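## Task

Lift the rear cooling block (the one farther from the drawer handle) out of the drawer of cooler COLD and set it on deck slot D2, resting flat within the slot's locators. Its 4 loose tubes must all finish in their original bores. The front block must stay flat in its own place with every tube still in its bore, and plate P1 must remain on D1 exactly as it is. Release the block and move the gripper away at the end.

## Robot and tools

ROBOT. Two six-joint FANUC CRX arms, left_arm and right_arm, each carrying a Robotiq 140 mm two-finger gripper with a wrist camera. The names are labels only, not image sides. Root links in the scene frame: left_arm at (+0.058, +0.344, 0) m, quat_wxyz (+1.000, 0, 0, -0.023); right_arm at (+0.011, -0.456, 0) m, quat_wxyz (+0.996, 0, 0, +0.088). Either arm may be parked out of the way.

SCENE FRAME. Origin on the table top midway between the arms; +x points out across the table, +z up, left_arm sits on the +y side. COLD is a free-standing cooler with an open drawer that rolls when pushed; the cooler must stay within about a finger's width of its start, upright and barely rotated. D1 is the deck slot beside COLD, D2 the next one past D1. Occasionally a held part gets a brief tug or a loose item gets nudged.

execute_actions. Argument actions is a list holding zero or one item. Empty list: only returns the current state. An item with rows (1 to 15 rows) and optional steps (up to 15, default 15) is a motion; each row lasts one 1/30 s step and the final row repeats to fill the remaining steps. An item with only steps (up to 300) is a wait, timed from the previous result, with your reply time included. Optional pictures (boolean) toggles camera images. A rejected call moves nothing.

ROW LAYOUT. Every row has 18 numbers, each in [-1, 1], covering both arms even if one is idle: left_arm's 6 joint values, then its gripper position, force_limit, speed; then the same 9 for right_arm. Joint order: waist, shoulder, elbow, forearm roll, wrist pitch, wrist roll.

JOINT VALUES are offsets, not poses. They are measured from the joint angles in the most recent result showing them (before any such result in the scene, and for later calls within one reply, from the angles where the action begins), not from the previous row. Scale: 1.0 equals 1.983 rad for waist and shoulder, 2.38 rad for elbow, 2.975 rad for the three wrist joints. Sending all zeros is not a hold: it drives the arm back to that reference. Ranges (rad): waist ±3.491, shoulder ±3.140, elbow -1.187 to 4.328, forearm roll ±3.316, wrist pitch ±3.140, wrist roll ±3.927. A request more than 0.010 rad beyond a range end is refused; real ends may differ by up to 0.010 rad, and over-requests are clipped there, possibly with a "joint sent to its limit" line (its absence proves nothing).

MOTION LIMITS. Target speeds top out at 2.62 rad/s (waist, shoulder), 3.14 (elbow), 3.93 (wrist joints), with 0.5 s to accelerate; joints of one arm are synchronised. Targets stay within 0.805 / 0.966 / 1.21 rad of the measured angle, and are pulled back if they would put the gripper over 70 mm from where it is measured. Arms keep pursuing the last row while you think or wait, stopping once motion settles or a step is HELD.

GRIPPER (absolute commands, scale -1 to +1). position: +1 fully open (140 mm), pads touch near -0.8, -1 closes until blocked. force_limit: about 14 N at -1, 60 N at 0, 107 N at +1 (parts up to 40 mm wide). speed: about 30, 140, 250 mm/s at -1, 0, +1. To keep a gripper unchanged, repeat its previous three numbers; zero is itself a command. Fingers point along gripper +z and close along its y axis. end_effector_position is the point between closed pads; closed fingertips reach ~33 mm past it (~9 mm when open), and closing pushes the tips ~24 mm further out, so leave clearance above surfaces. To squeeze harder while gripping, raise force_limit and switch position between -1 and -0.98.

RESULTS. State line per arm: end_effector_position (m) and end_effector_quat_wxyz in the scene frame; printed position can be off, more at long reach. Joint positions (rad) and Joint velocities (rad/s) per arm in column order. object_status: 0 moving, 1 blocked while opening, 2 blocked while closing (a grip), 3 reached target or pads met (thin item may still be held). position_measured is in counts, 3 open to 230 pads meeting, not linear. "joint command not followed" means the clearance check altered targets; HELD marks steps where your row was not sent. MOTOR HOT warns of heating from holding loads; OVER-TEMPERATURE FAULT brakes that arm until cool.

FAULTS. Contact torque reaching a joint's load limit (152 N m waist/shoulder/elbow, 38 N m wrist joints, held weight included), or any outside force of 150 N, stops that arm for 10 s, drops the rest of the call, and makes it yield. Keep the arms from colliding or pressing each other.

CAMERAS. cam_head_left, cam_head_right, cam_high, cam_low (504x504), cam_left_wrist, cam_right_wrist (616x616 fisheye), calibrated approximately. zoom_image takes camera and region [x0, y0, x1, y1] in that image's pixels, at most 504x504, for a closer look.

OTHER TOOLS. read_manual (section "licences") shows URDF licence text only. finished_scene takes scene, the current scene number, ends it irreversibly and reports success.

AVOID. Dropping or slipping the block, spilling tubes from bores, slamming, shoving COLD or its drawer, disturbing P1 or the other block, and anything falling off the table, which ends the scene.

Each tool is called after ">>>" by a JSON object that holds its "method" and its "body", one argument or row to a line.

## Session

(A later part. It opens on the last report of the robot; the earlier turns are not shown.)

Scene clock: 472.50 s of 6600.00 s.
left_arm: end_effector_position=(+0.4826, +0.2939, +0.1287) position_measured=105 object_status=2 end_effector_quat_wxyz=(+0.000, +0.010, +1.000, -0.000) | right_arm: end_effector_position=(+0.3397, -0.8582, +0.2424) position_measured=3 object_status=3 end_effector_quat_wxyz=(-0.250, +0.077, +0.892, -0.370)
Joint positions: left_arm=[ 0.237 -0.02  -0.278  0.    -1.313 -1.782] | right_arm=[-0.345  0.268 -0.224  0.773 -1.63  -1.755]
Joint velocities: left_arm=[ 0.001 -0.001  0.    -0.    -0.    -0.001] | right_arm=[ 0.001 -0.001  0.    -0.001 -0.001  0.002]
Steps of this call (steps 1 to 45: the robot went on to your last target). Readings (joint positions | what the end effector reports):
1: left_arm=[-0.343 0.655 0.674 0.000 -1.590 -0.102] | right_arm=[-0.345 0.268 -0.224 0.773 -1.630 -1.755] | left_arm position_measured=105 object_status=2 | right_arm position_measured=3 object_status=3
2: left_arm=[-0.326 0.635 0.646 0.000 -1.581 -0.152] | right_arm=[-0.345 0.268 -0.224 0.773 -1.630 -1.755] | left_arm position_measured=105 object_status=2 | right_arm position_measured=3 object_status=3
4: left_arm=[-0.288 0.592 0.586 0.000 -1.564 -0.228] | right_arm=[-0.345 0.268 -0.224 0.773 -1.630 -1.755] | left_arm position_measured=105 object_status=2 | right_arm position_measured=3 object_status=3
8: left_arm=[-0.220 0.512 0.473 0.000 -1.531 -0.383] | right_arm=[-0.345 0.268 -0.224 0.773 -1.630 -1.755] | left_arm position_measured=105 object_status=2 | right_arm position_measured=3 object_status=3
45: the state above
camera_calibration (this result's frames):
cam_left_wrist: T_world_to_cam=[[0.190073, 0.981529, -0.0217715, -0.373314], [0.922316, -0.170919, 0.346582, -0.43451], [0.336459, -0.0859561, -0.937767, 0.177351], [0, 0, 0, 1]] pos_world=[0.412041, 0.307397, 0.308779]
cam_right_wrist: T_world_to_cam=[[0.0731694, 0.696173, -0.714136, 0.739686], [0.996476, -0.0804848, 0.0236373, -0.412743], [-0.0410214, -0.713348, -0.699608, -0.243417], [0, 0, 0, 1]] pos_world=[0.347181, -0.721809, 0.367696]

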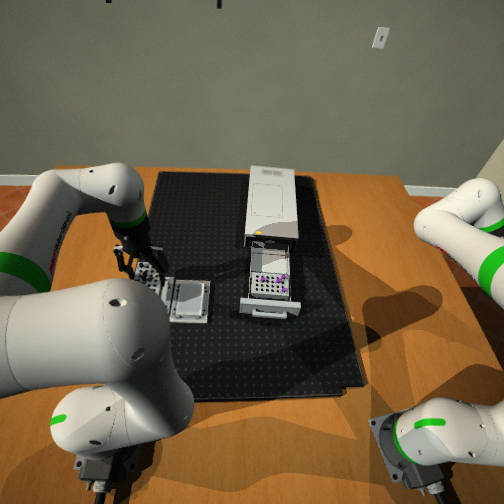

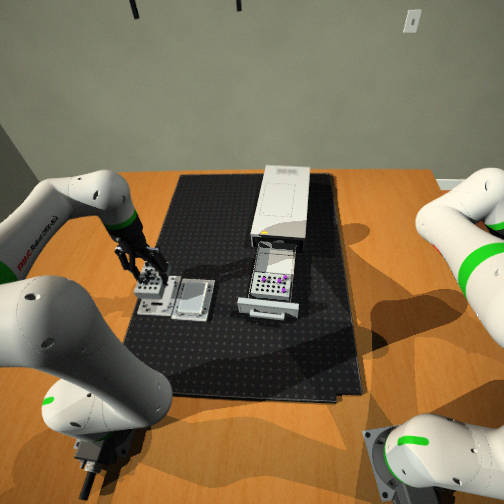

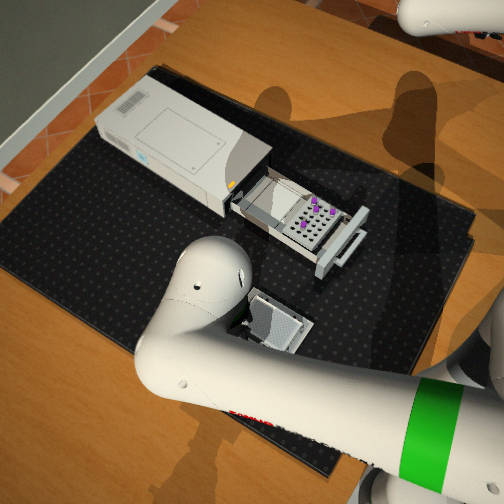

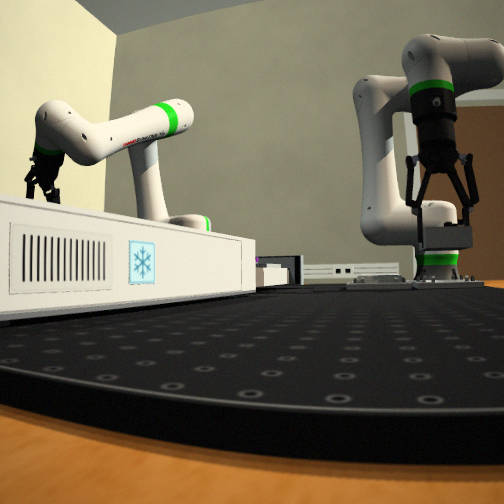

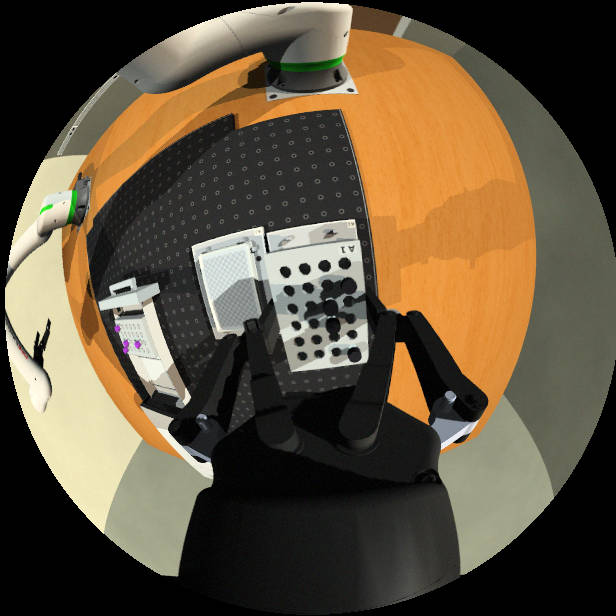

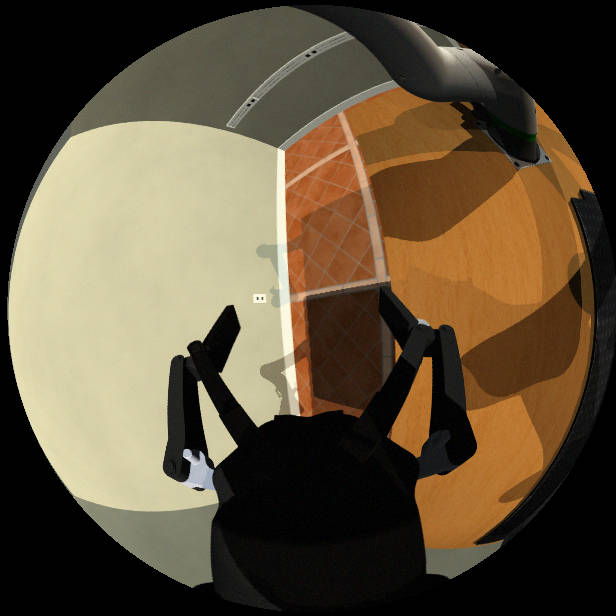

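>>> {"method": "execute_actions", "body": {
  "actions": [
    {"rows": [
[0.0000,0.0002,-0.0007,0,0.0007,0.0001,-1,0.7,-0.6,0,0,0,0,0,0,1,0,0],
[0.0001,0.0006,-0.0026,0,0.0025,0.0002,-1,0.7,-0.6,0,0,0,0,0,0,1,0,0],
[0.0002,0.0011,-0.0052,0,0.0049,0.0005,-1,0.7,-0.6,0,0,0,0,0,0,1,0,0],
[0.0004,0.0019,-0.0085,0,0.0081,0.0008,-1,0.7,-0.6,0,0,0,0,0,0,1,0,0],
[0.0006,0.0027,-0.0123,0,0.0116,0.0012,-1,0.7,-0.6,0,0,0,0,0,0,1,0,0],
[0.0008,0.0036,-0.0163,0,0.0155,0.0016,-1,0.7,-0.6,0,0,0,0,0,0,1,0,0],
[0.0010,0.0045,-0.0204,0,0.0193,0.0019,-1,0.7,-0.6,0,0,0,0,0,0,1,0,0],
[0.0012,0.0054,-0.0245,0,0.0232,0.0023,-1,0.7,-0.6,0,0,0,0,0,0,1,0,0],
[0.0013,0.0062,-0.0282,0,0.0267,0.0027,-1,0.7,-0.6,0,0,0,0,0,0,1,0,0],
[0.0015,0.0069,-0.0316,0,0.0299,0.0030,-1,0.7,-0.6,0,0,0,0,0,0,1,0,0],
[0.0016,0.0075,-0.0342,0,0.0323,0.0033,-1,0.7,-0.6,0,0,0,0,0,0,1,0,0],
[0.0017,0.0079,-0.0360,0,0.0341,0.0034,-1,0.7,-0.6,0,0,0,0,0,0,1,0,0],
[0.00175,0.00812,-0.03714,0,0.03513,0.00354,-1,0.7,-0.6,0,0,0,0,0,0,1,0,0]
], "steps": 15}
  ],
  "pictures": false
}}

>>> {"method": "execute_actions", "body": {
  "actions": [
    {"steps": 8}
  ]
}}

Scene clock: 551.13 s of 6600.00 s.
left_arm: end_effector_position=(+0.4763, +0.2940, +0.0883) position_measured=105 object_status=2 end_effector_quat_wxyz=(+0.000, +0.003, +1.000, -0.000) | right_arm: end_effector_position=(+0.3397, -0.8582, +0.2424) position_measured=3 object_status=3 end_effector_quat_wxyz=(-0.250, +0.077, +0.892, -0.370)
Joint positions: left_arm=[ 0.241 -0.005 -0.362  0.    -1.214 -1.772] | right_arm=[-0.345  0.268 -0.224  0.773 -1.63  -1.755]
Joint velocities: left_arm=[ 0.004  0.018 -0.103 -0.001  0.119  0.013] | right_arm=[ 0.001 -0.     0.001  0.     0.     0.001]
Steps of this call (steps 1 to 15: the robot went on to your last target; steps 16 to 90: nothing new was sent; then 75.13 s passed at rest; steps 91 to 105: all 15 steps of this action). Readings (joint positions | what the end effector reports):
91: left_arm=[0.237 -0.020 -0.279 0.000 -1.313 -1.782] | right_arm=[-0.345 0.268 -0.224 0.773 -1.630 -1.755] | left_arm position_measured=105 object_status=2 | right_arm position_measured=3 object_status=3
92: left_arm=[0.237 -0.020 -0.279 0.000 -1.312 -1.782] | right_arm=[-0.345 0.268 -0.224 0.773 -1.630 -1.755] | left_arm position_measured=105 object_status=2 | right_arm position_measured=3 object_status=3
94: left_arm=[0.237 -0.020 -0.284 0.000 -1.306 -1.782] | right_arm=[-0.345 0.268 -0.224 0.773 -1.630 -1.755] | left_arm position_measured=105 object_status=2 | right_arm position_measured=3 object_status=3
98: left_arm=[0.239 -0.015 -0.309 0.000 -1.277 -1.779] | right_arm=[-0.345 0.268 -0.224 0.773 -1.630 -1.755] | left_arm position_measured=105 object_status=2 | right_arm position_measured=3 object_status=3
105: the state above

Scene clock: 551.40 s of 6600.00 s.
left_arm: end_effector_position=(+0.4759, +0.2940, +0.0860) position_measured=105 object_status=2 end_effector_quat_wxyz=(+0.000, +0.003, +1.000, -0.000) | right_arm: end_effector_position=(+0.3397, -0.8582, +0.2424) position_measured=3 object_status=3 end_effector_quat_wxyz=(-0.250, +0.077, +0.892, -0.370)
Joint positions: left_arm=[ 0.241 -0.004 -0.367  0.    -1.208 -1.772] | right_arm=[-0.345  0.268 -0.224  0.773 -1.63  -1.755]
Joint velocities: left_arm=[ 0.     0.001 -0.001 -0.001  0.001 -0.   ] | right_arm=[ 0.     0.001 -0.    -0.001  0.     0.001]
Steps of this call (steps 1 to 8: the robot went on to your last target). Readings (joint positions | what the end effector reports):
1: left_arm=[0.241 -0.005 -0.364 0.000 -1.211 -1.772] | right_arm=[-0.345 0.268 -0.224 0.773 -1.630 -1.755] | left_arm position_measured=105 object_status=2 | right_arm position_measured=3 object_status=3
2: left_arm=[0.241 -0.005 -0.366 0.000 -1.210 -1.772] | right_arm=[-0.345 0.268 -0.224 0.773 -1.630 -1.755] | left_arm position_measured=105 object_status=2 | right_arm position_measured=3 object_status=3
4: left_arm=[0.241 -0.004 -0.366 0.000 -1.208 -1.772] | right_arm=[-0.345 0.268 -0.224 0.773 -1.630 -1.755] | left_arm position_measured=105 object_status=2 | right_arm position_measured=3 object_status=3
8: the state above
camera_calibration (this result's frames):
cam_left_wrist: T_world_to_cam=[[0.176275, 0.984101, -0.0217433, -0.367247], [0.92461, -0.15796, 0.346619, -0.418359], [0.337674, -0.0812044, -0.937754, 0.137665], [0, 0, 0, 1]] pos_world=[0.40507, 0.306503, 0.266122]
cam_right_wrist: T_world_to_cam=[[0.0731699, 0.696173, -0.714136, 0.739685], [0.996476, -0.080485, 0.0236378, -0.412743], [-0.0410212, -0.713348, -0.699608, -0.243417], [0, 0, 0, 1]] pos_world=[0.347181, -0.721809, 0.367696]

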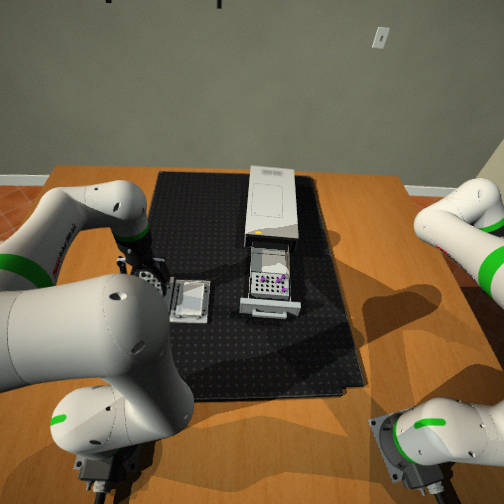

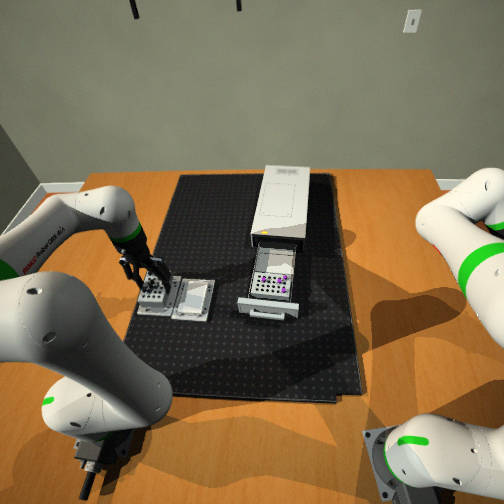

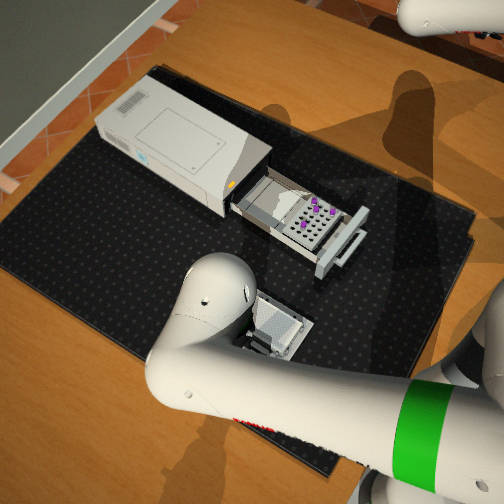

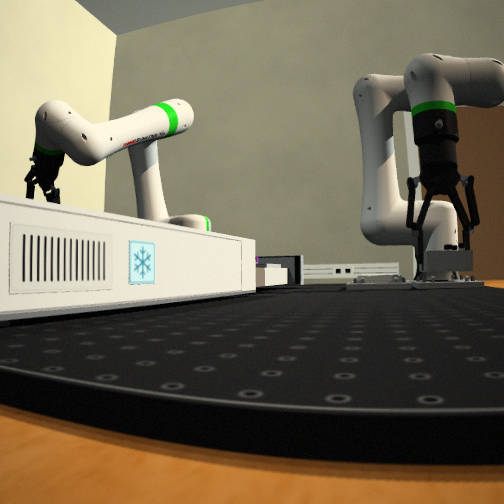

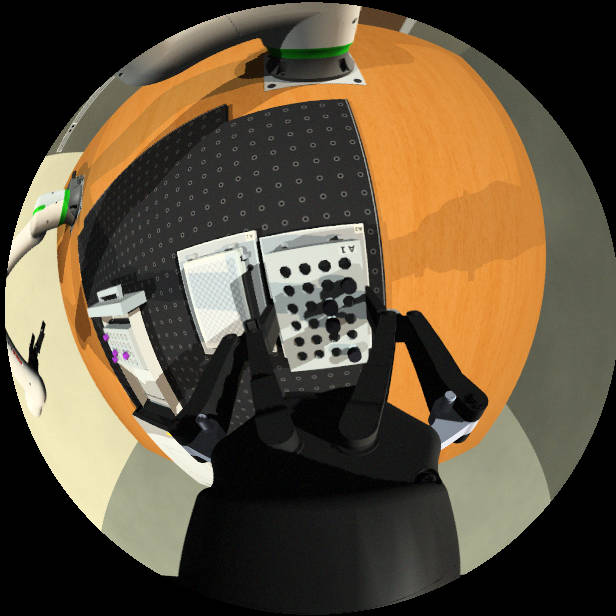

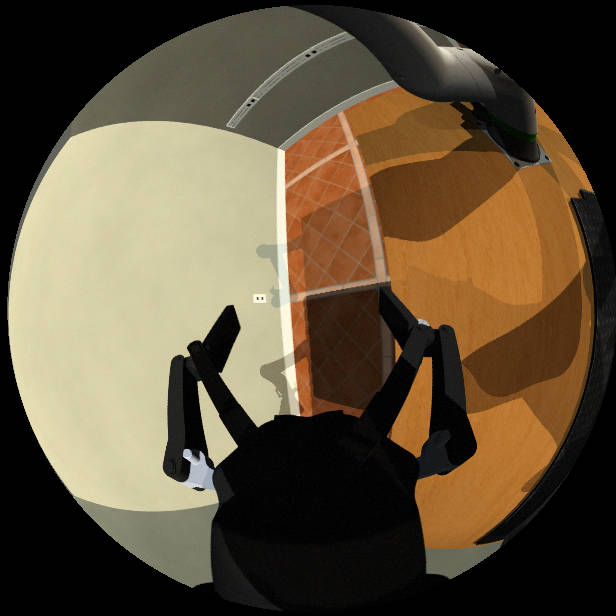

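>>> {"method": "zoom_image", "body": {
  "camera": "cam_left_wrist",
  "region": [252, 225, 312, 270]
}}

>>> {"method": "zoom_image", "body": {
  "camera": "cam_left_wrist",
  "region": [315, 215, 375, 260]
}}

>>> {"method": "zoom_image", "body": {
  "camera": "cam_low",
  "region": [404, 235, 494, 295]
}}

>>> {"method": "zoom_image", "body": {
  "camera": "cam_head_right",
  "region": [130, 265, 195, 325]
}}

Region (252, 225, 312, 270) of cam_left_wrist's 616x616 image, scaled by 8.400, with more detail than that image has; it fills the top 378 rows of this view, and the rest is white.

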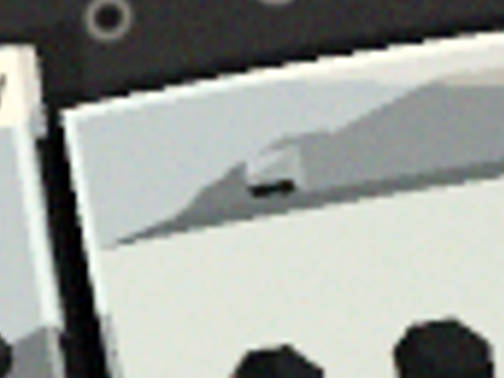

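Region (315, 215, 375, 260) of cam_left_wrist's 616x616 image, scaled by 8.400, with more detail than that image has; it fills the top 378 rows of this view, and the rest is white.

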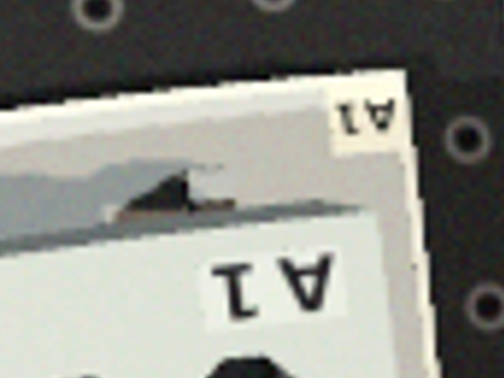

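Region (404, 235, 494, 295) of cam_low's 504x504 image, scaled by 5.600, with more detail than that image has.

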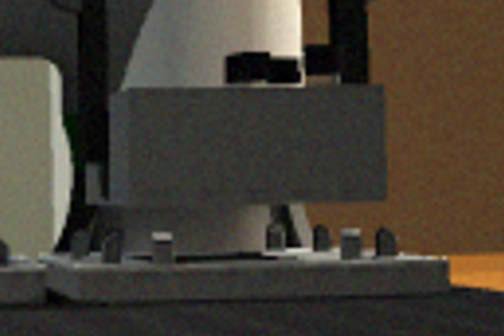

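Region (130, 265, 195, 325) of cam_head_right's 504x504 image, scaled by 7.754, with more detail than that image has; it fills the top 465 rows of this view, and the rest is white.

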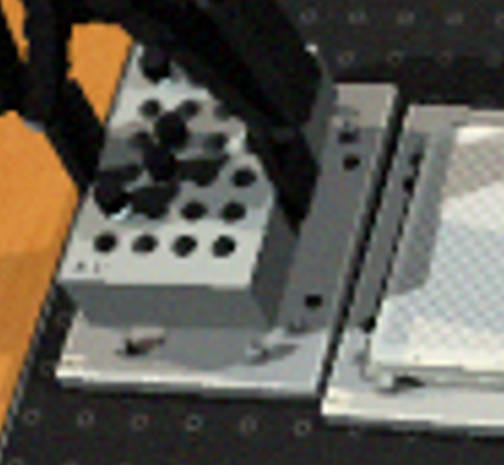

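>>> {"method": "execute_actions", "body": {
  "actions": [
    {"rows": [
[0,0.0002,-0.0003,0,0.0004,0,-1,0.7,-0.6,0,0,0,0,0,0,1,0,0],
[0,0.0006,-0.0008,0,0.0011,0,-1,0.7,-0.6,0,0,0,0,0,0,1,0,0],
[0,0.0012,-0.0015,0,0.0020,0,-1,0.7,-0.6,0,0,0,0,0,0,1,0,0],
[0,0.0018,-0.0024,0,0.0031,0,-1,0.7,-0.6,0,0,0,0,0,0,1,0,0],
[0,0.0024,-0.0032,0,0.0042,0,-1,0.7,-0.6,0,0,0,0,0,0,1,0,0],
[0,0.0031,-0.0040,0,0.0052,0,-1,0.7,-0.6,0,0,0,0,0,0,1,0,0],
[0,0.0037,-0.0048,0,0.0063,0,-1,0.7,-0.6,0,0,0,0,0,0,1,0,0],
[0,0.0043,-0.0056,0,0.0074,0,-1,0.7,-0.6,0,0,0,0,0,0,1,0,0],
[0,0.0050,-0.0065,0,0.0085,0,-1,0.7,-0.6,0,0,0,0,0,0,1,0,0],
[0,0.0056,-0.0073,0,0.0096,0,-1,0.7,-0.6,0,0,0,0,0,0,1,0,0],
[0,0.0062,-0.0081,0,0.0106,0,-1,0.7,-0.6,0,0,0,0,0,0,1,0,0],
[0,0.0068,-0.0088,0,0.0116,0,-1,0.7,-0.6,0,0,0,0,0,0,1,0,0],
[0,0.0073,-0.0094,0,0.0124,0,-1,0.7,-0.6,0,0,0,0,0,0,1,0,0],
[0,0.0077,-0.0099,0,0.0131,0,-1,0.7,-0.6,0,0,0,0,0,0,1,0,0],
[0,0.0079,-0.01024,0,0.01346,0,-1,0.7,-0.6,0,0,0,0,0,0,1,0,0]
], "steps": 15}
  ],
  "pictures": false
}}

>>> {"method": "execute_actions", "body": {
  "actions": [
    {"steps": 10}
  ]
}}

Scene clock: 597.77 s of 6600.00 s.
left_arm: end_effector_position=(+0.4760, +0.2938, +0.0723) position_measured=105 object_status=2 end_effector_quat_wxyz=(+0.000, +0.003, +1.000, -0.000) | right_arm: end_effector_position=(+0.3397, -0.8582, +0.2424) position_measured=3 object_status=3 end_effector_quat_wxyz=(-0.250, +0.077, +0.892, -0.370)
Joint positions: left_arm=[ 0.241  0.009 -0.388  0.001 -1.173 -1.772] | right_arm=[-0.345  0.268 -0.224  0.773 -1.63  -1.755]
Joint velocities: left_arm=[-0.     0.051 -0.055 -0.001  0.094  0.001] | right_arm=[-0.    -0.     0.     0.001 -0.001  0.001]
Steps of this call (steps 1 to 15: the robot went on to your last target; steps 16 to 90: nothing new was sent; then 42.87 s passed at rest; steps 91 to 105: all 15 steps of this action). Readings (joint positions | what the end effector reports):
91: left_arm=[0.241 -0.004 -0.367 0.000 -1.208 -1.772] | right_arm=[-0.345 0.268 -0.224 0.773 -1.630 -1.755] | left_arm position_measured=105 object_status=2 | right_arm position_measured=3 object_status=3
92: left_arm=[0.241 -0.004 -0.367 0.000 -1.208 -1.772] | right_arm=[-0.345 0.268 -0.224 0.773 -1.630 -1.755] | left_arm position_measured=105 object_status=2 | right_arm position_measured=3 object_status=3
94: left_arm=[0.241 -0.003 -0.369 0.000 -1.205 -1.772] | right_arm=[-0.345 0.268 -0.224 0.773 -1.630 -1.755] | left_arm position_measured=105 object_status=2 | right_arm position_measured=3 object_status=3
98: left_arm=[0.241 0.001 -0.375 0.000 -1.195 -1.772] | right_arm=[-0.345 0.268 -0.224 0.773 -1.630 -1.755] | left_arm position_measured=105 object_status=2 | right_arm position_measured=3 object_status=3
105: the state above

Scene clock: 598.10 s of 6600.00 s.
left_arm: end_effector_position=(+0.4759, +0.2940, +0.0701) position_measured=105 object_status=2 end_effector_quat_wxyz=(+0.000, +0.003, +1.000, -0.000) | right_arm: end_effector_position=(+0.3397, -0.8582, +0.2424) position_measured=3 object_status=3 end_effector_quat_wxyz=(-0.250, +0.077, +0.892, -0.370)
Joint positions: left_arm=[ 0.241  0.011 -0.391  0.001 -1.168 -1.772] | right_arm=[-0.345  0.268 -0.224  0.773 -1.63  -1.755]
Joint velocities: left_arm=[ 0.     0.001 -0.001 -0.001  0.     0.   ] | right_arm=[-0.001  0.    -0.     0.    -0.     0.   ]
Steps of this call (steps 1 to 10: the robot went on to your last target). Readings (joint positions | what the end effector reports):
1: left_arm=[0.241 0.010 -0.389 0.001 -1.171 -1.772] | right_arm=[-0.345 0.268 -0.224 0.773 -1.630 -1.755] | left_arm position_measured=105 object_status=2 | right_arm position_measured=3 object_status=3
2: left_arm=[0.241 0.011 -0.390 0.001 -1.170 -1.772] | right_arm=[-0.345 0.268 -0.224 0.773 -1.630 -1.755] | left_arm position_measured=105 object_status=2 | right_arm position_measured=3 object_status=3
4: left_arm=[0.241 0.011 -0.391 0.001 -1.168 -1.772] | right_arm=[-0.345 0.268 -0.224 0.773 -1.630 -1.755] | left_arm position_measured=105 object_status=2 | right_arm position_measured=3 object_status=3
8: left_arm=[0.241 0.011 -0.391 0.001 -1.168 -1.772] | right_arm=[-0.345 0.268 -0.224 0.773 -1.630 -1.755] | left_arm position_measured=105 object_status=2 | right_arm position_measured=3 object_status=3
10: the state above
camera_calibration (this result's frames):
cam_left_wrist: T_world_to_cam=[[0.176209, 0.984109, -0.021895, -0.367494], [0.924606, -0.157841, 0.346684, -0.412894], [0.337719, -0.081333, -0.937726, 0.12269], [0, 0, 0, 1]] pos_world=[0.405085, 0.306461, 0.250147]
cam_right_wrist: T_world_to_cam=[[0.0731696, 0.696173, -0.714136, 0.739685], [0.996476, -0.0804848, 0.0236376, -0.412743], [-0.0410212, -0.713348, -0.699608, -0.243417], [0, 0, 0, 1]] pos_world=[0.347181, -0.721809, 0.367696]

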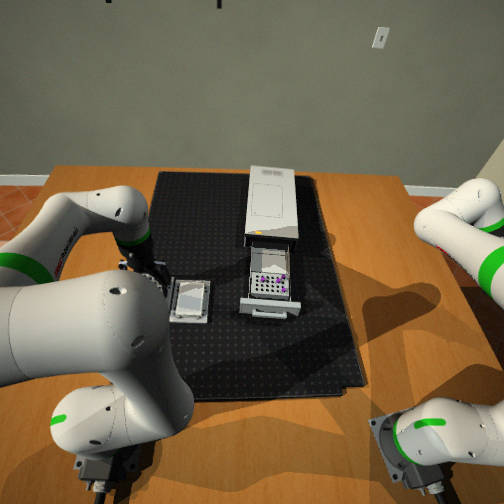

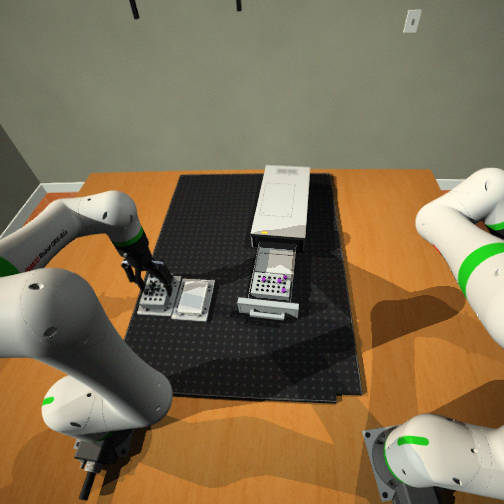

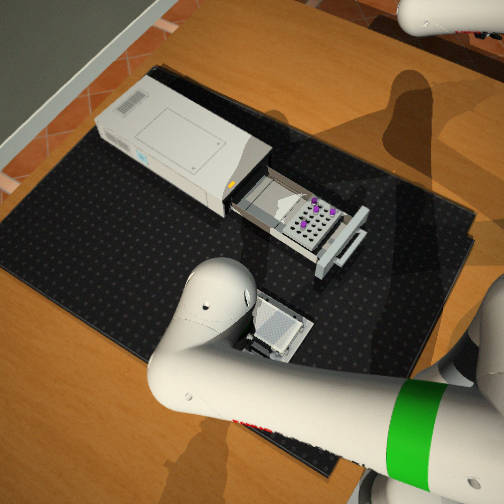

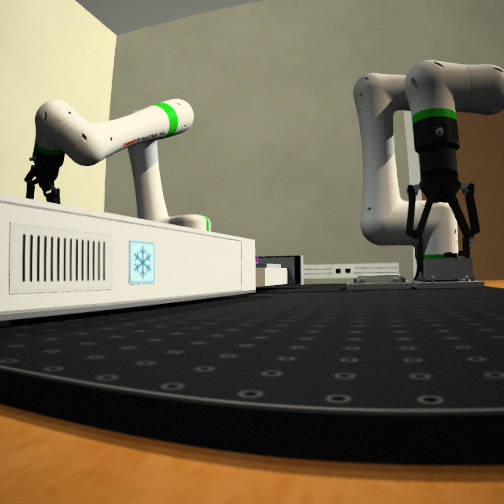

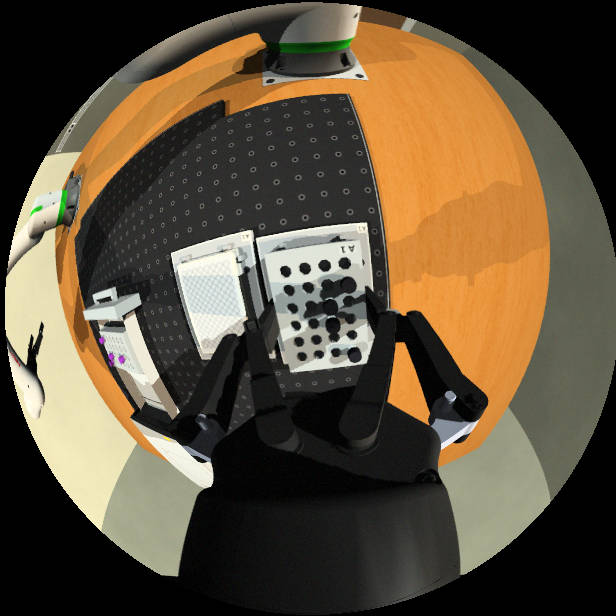

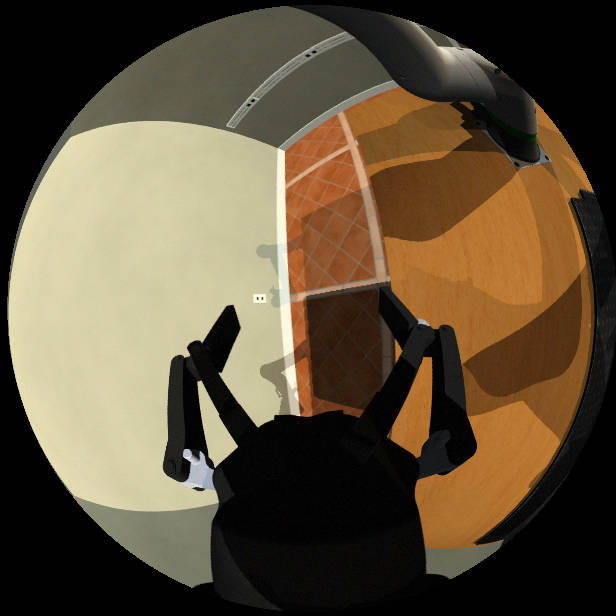

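>>> {"method": "zoom_image", "body": {
  "camera": "cam_low",
  "region": [404, 235, 494, 295]
}}

>>> {"method": "zoom_image", "body": {
  "camera": "cam_left_wrist",
  "region": [250, 215, 380, 285]
}}

>>> {"method": "zoom_image", "body": {
  "camera": "cam_head_right",
  "region": [130, 265, 195, 325]
}}

Region (404, 235, 494, 295) of cam_low's 504x504 image, scaled by 5.600, with more detail than that image has.

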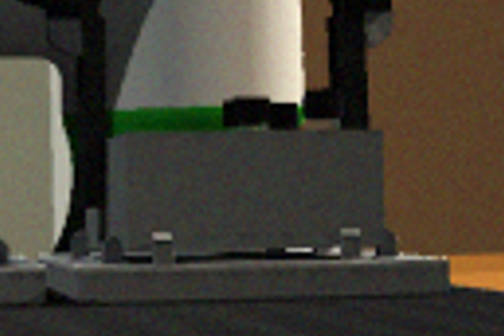

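Region (250, 215, 380, 285) of cam_left_wrist's 616x616 image, scaled by 3.877, with more detail than that image has; it fills the top 271 rows of this view, and the rest is white.

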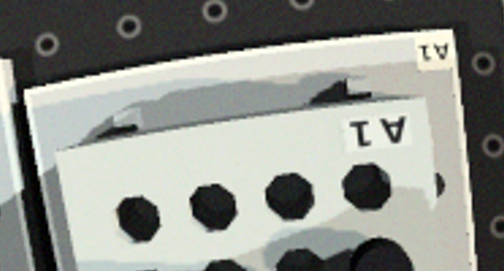

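Region (130, 265, 195, 325) of cam_head_right's 504x504 image, scaled by 7.754, with more detail than that image has; it fills the top 465 rows of this view, and the rest is white.

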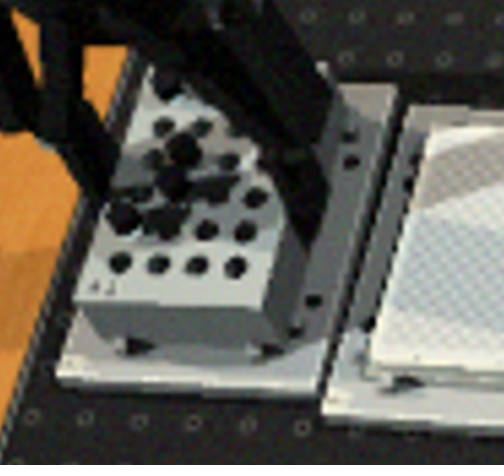

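>>> {"method": "execute_actions", "body": {
  "actions": [
    {"rows": [
[-0.0002,0.0001,-0.0002,0,0.0002,-0.0004,-1,0.7,-0.6,0,0,0,0,0,0,1,0,0],
[-0.0003,0.0003,-0.0003,0,0.0004,-0.0008,-1,0.7,-0.6,0,0,0,0,0,0,1,0,0],
[-0.0005,0.0004,-0.0005,0,0.0007,-0.0012,-1,0.7,-0.6,0,0,0,0,0,0,1,0,0],
[-0.0005,0.0006,-0.0007,0,0.0010,-0.0013,-1,0.7,-0.6,0,0,0,0,0,0,1,0,0],
[-0.0005,0.0008,-0.0009,0,0.0013,-0.0013,-1,0.7,-0.6,0,0,0,0,0,0,1,0,0],
[-0.0005,0.0010,-0.0012,0,0.0016,-0.0013,-1,0.7,-0.6,0,0,0,0,0,0,1,0,0],
[-0.0005,0.0012,-0.0014,0,0.0019,-0.0013,-1,0.7,-0.6,0,0,0,0,0,0,1,0,0],
[-0.0005,0.00131,-0.00156,0,0.00212,-0.00134,-1,0.7,-0.6,0,0,0,0,0,0,1,0,0]
], "steps": 15}
  ]
}}

>>> {"method": "zoom_image", "body": {
  "camera": "cam_low",
  "region": [404, 235, 494, 295]
}}

Scene clock: 616.63 s of 6600.00 s.
left_arm: end_effector_position=(+0.4759, +0.2937, +0.0676) position_measured=105 object_status=2 end_effector_quat_wxyz=(+0.000, +0.005, +1.000, -0.000) | right_arm: end_effector_position=(+0.3397, -0.8582, +0.2424) position_measured=3 object_status=3 end_effector_quat_wxyz=(-0.250, +0.077, +0.892, -0.370)
Joint positions: left_arm=[ 0.24   0.014 -0.395  0.    -1.162 -1.776] | right_arm=[-0.345  0.268 -0.224  0.773 -1.63  -1.755]
Joint velocities: left_arm=[-0.     0.001 -0.001  0.     0.001 -0.   ] | right_arm=[-0.001 -0.001  0.001  0.001 -0.001 -0.   ]
Steps of this call (steps 1 to 15: the robot went on to your last target; steps 16 to 90: nothing new was sent; then 15.03 s passed at rest; steps 91 to 105: all 15 steps of this action). Readings (joint positions | what the end effector reports):
91: left_arm=[0.241 0.011 -0.391 0.000 -1.168 -1.772] | right_arm=[-0.345 0.268 -0.224 0.773 -1.630 -1.755] | left_arm position_measured=105 object_status=2 | right_arm position_measured=3 object_status=3
92: left_arm=[0.241 0.011 -0.391 0.000 -1.168 -1.772] | right_arm=[-0.345 0.268 -0.224 0.773 -1.630 -1.755] | left_arm position_measured=105 object_status=2 | right_arm position_measured=3 object_status=3
94: left_arm=[0.240 0.012 -0.392 0.000 -1.167 -1.774] | right_arm=[-0.345 0.268 -0.224 0.773 -1.630 -1.755] | left_arm position_measured=105 object_status=2 | right_arm position_measured=3 object_status=3
98: left_arm=[0.240 0.013 -0.394 0.000 -1.164 -1.775] | right_arm=[-0.345 0.268 -0.224 0.773 -1.630 -1.755] | left_arm position_measured=105 object_status=2 | right_arm position_measured=3 object_status=3
105: the state above
camera_calibration (this result's frames):
cam_left_wrist: T_world_to_cam=[[0.181221, 0.983207, -0.0215087, -0.369411], [0.923726, -0.162671, 0.346797, -0.410248], [0.337474, -0.0827149, -0.937694, 0.120878], [0, 0, 0, 1]] pos_world=[0.405109, 0.306471, 0.247674]
cam_right_wrist: T_world_to_cam=[[0.0731695, 0.696173, -0.714136, 0.739686], [0.996476, -0.0804848, 0.0236373, -0.412743], [-0.0410215, -0.713348, -0.699608, -0.243417], [0, 0, 0, 1]] pos_world=[0.347181, -0.721809, 0.367696]

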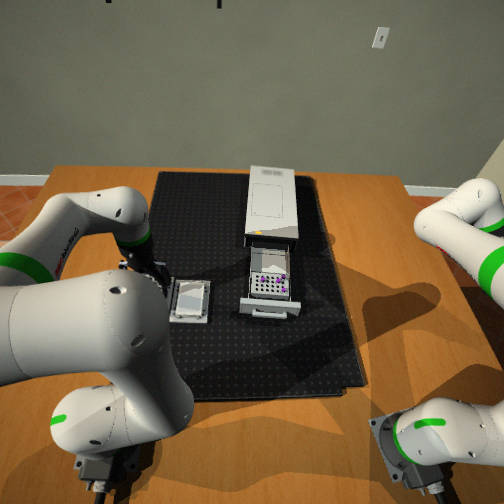

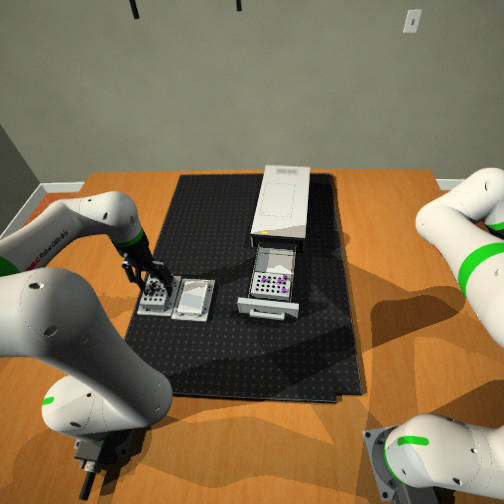

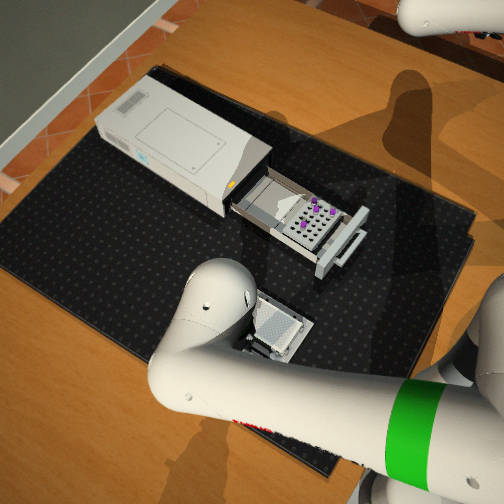

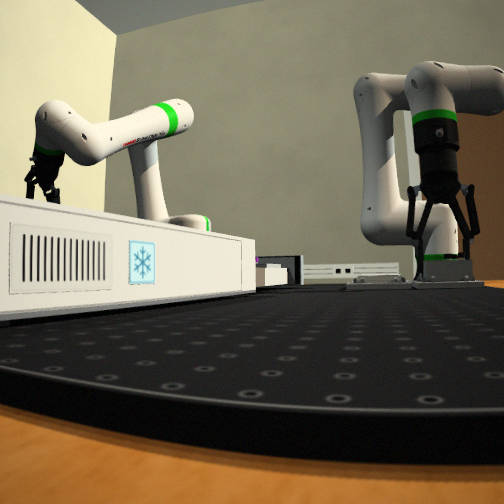

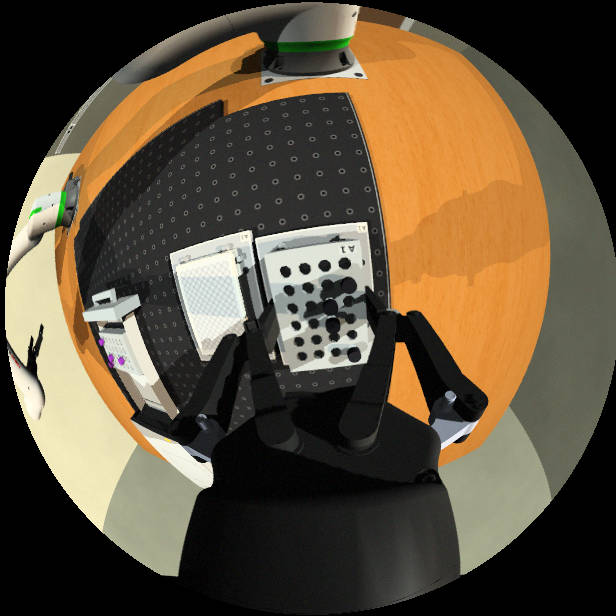

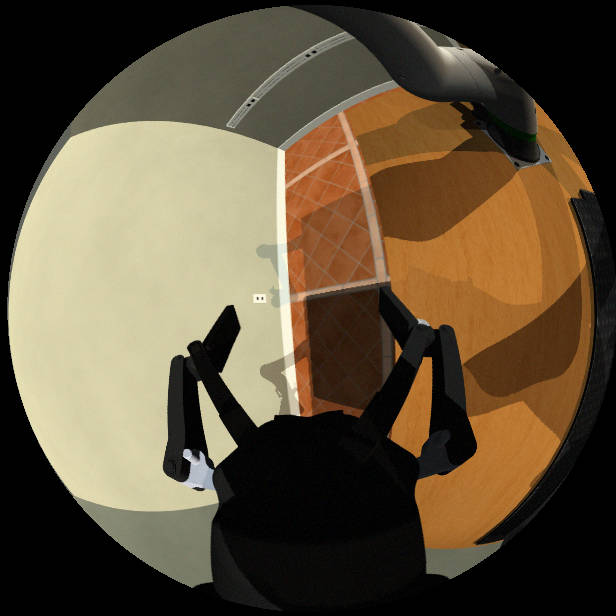

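Region (404, 235, 494, 295) of cam_low's 504x504 image, scaled by 5.600, with more detail than that image has.

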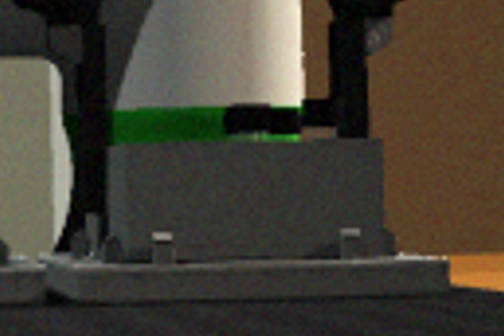

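>>> {"method": "execute_actions", "body": {
  "actions": [
    {"rows": [
[0,0.00013,-0.00016,0,0.0002,0,-1,0.7,-0.6,0,0,0,0,0,0,1,0,0],
[0,0.00026,-0.00031,0,0.00042,0,-1,0.7,-0.6,0,0,0,0,0,0,1,0,0],
[0,0.00026,-0.00031,0,0.00042,0,-1,0.7,-0.6,0,0,0,0,0,0,1,0,0],
[0,0.00026,-0.00031,0,0.00042,0,-1,0.7,-0.6,0,0,0,0,0,0,1,0,0],
[0,0.00026,-0.00031,0,0.00042,0,0.48,0.7,-0.6,0,0,0,0,0,0,1,0,0]
], "steps": 15}
  ]
}}

>>> {"method": "zoom_image", "body": {
  "camera": "cam_low",
  "region": [404, 235, 494, 295]
}}

Scene clock: 632.70 s of 6600.00 s.
left_arm: end_effector_position=(+0.4757, +0.2936, +0.0669) position_measured=69 object_status=0 end_effector_quat_wxyz=(+0.000, +0.005, +1.000, -0.000) | right_arm: end_effector_position=(+0.3397, -0.8582, +0.2424) position_measured=3 object_status=3 end_effector_quat_wxyz=(-0.250, +0.077, +0.892, -0.370)
Joint positions: left_arm=[ 0.24   0.015 -0.396  0.    -1.16  -1.776] | right_arm=[-0.345  0.268 -0.224  0.773 -1.63  -1.755]
Joint velocities: left_arm=[ 0.     0.001  0.003 -0.001  0.001 -0.001] | right_arm=[ 0.    -0.001 -0.001 -0.    -0.001 -0.001]
Steps of this call (steps 1 to 15: the robot went on to your last target; steps 16 to 90: nothing new was sent; then 12.57 s passed at rest; steps 91 to 105: all 15 steps of this action). Readings (joint positions | what the end effector reports):
91: left_arm=[0.240 0.014 -0.395 0.001 -1.162 -1.776] | right_arm=[-0.345 0.268 -0.224 0.773 -1.630 -1.755] | left_arm position_measured=105 object_status=2 | right_arm position_measured=3 object_status=3
92: left_arm=[0.240 0.014 -0.395 0.001 -1.162 -1.776] | right_arm=[-0.345 0.268 -0.224 0.773 -1.630 -1.755] | left_arm position_measured=105 object_status=2 | right_arm position_measured=3 object_status=3
94: left_arm=[0.240 0.014 -0.395 0.001 -1.161 -1.776] | right_arm=[-0.345 0.268 -0.224 0.773 -1.630 -1.755] | left_arm position_measured=105 object_status=2 | right_arm position_measured=3 object_status=3
98: left_arm=[0.240 0.015 -0.396 0.001 -1.161 -1.776] | right_arm=[-0.345 0.268 -0.224 0.773 -1.630 -1.755] | left_arm position_measured=96 object_status=0 | right_arm position_measured=3 object_status=3
105: the state above
camera_calibration (this result's frames):
cam_left_wrist: T_world_to_cam=[[0.181165, 0.983213, -0.0217088, -0.369298], [0.923906, -0.16259, 0.346356, -0.409902], [0.337012, -0.0828045, -0.937852, 0.120556], [0, 0, 0, 1]] pos_world=[0.404986, 0.306435, 0.247019]
cam_right_wrist: T_world_to_cam=[[0.0731696, 0.696173, -0.714136, 0.739685], [0.996476, -0.0804848, 0.0236376, -0.412743], [-0.0410212, -0.713348, -0.699608, -0.243417], [0, 0, 0, 1]] pos_world=[0.347181, -0.721809, 0.367696]

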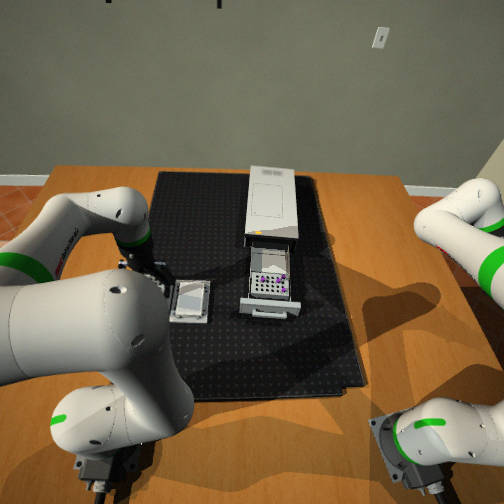

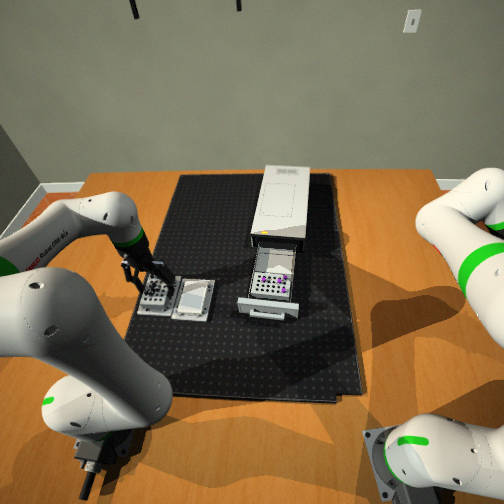

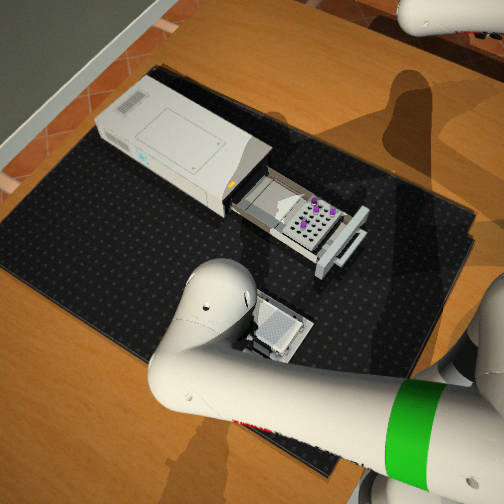

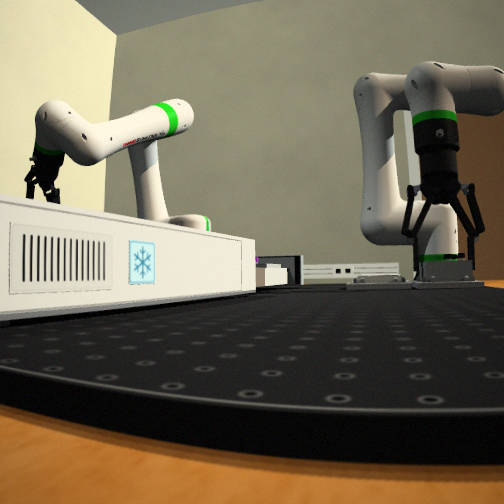

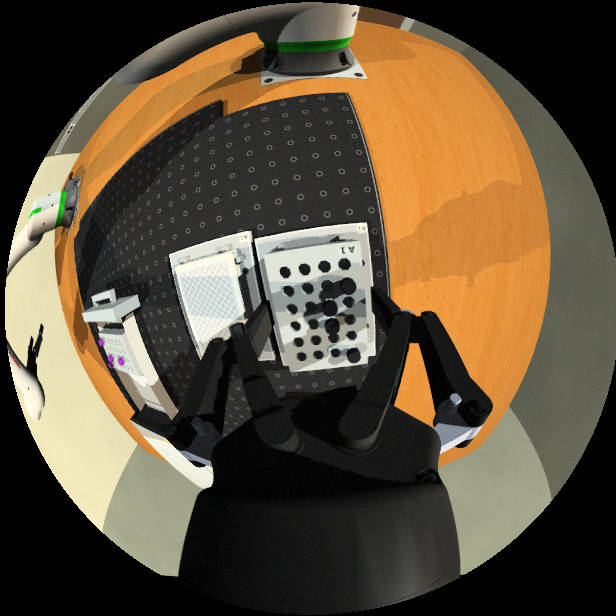

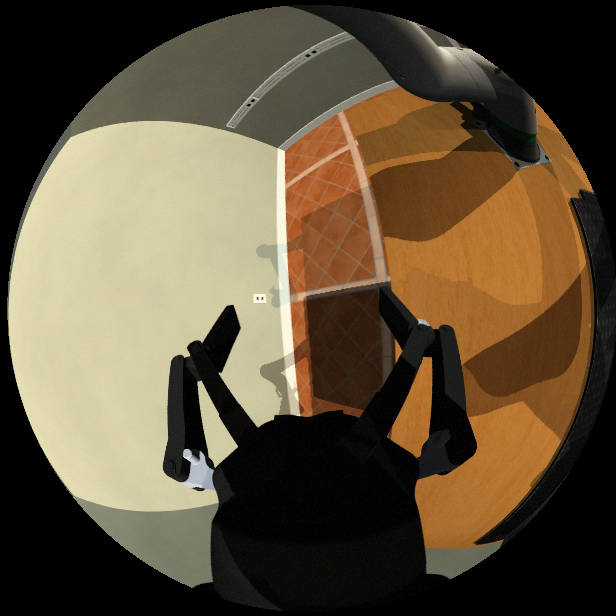

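Region (404, 235, 494, 295) of cam_low's 504x504 image, scaled by 5.600, with more detail than that image has.

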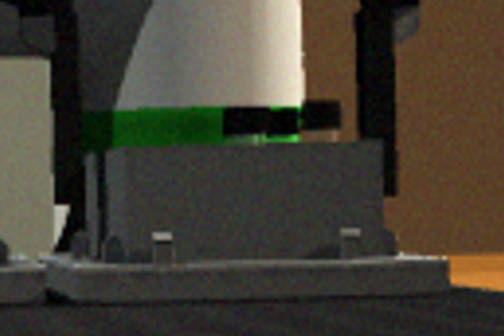

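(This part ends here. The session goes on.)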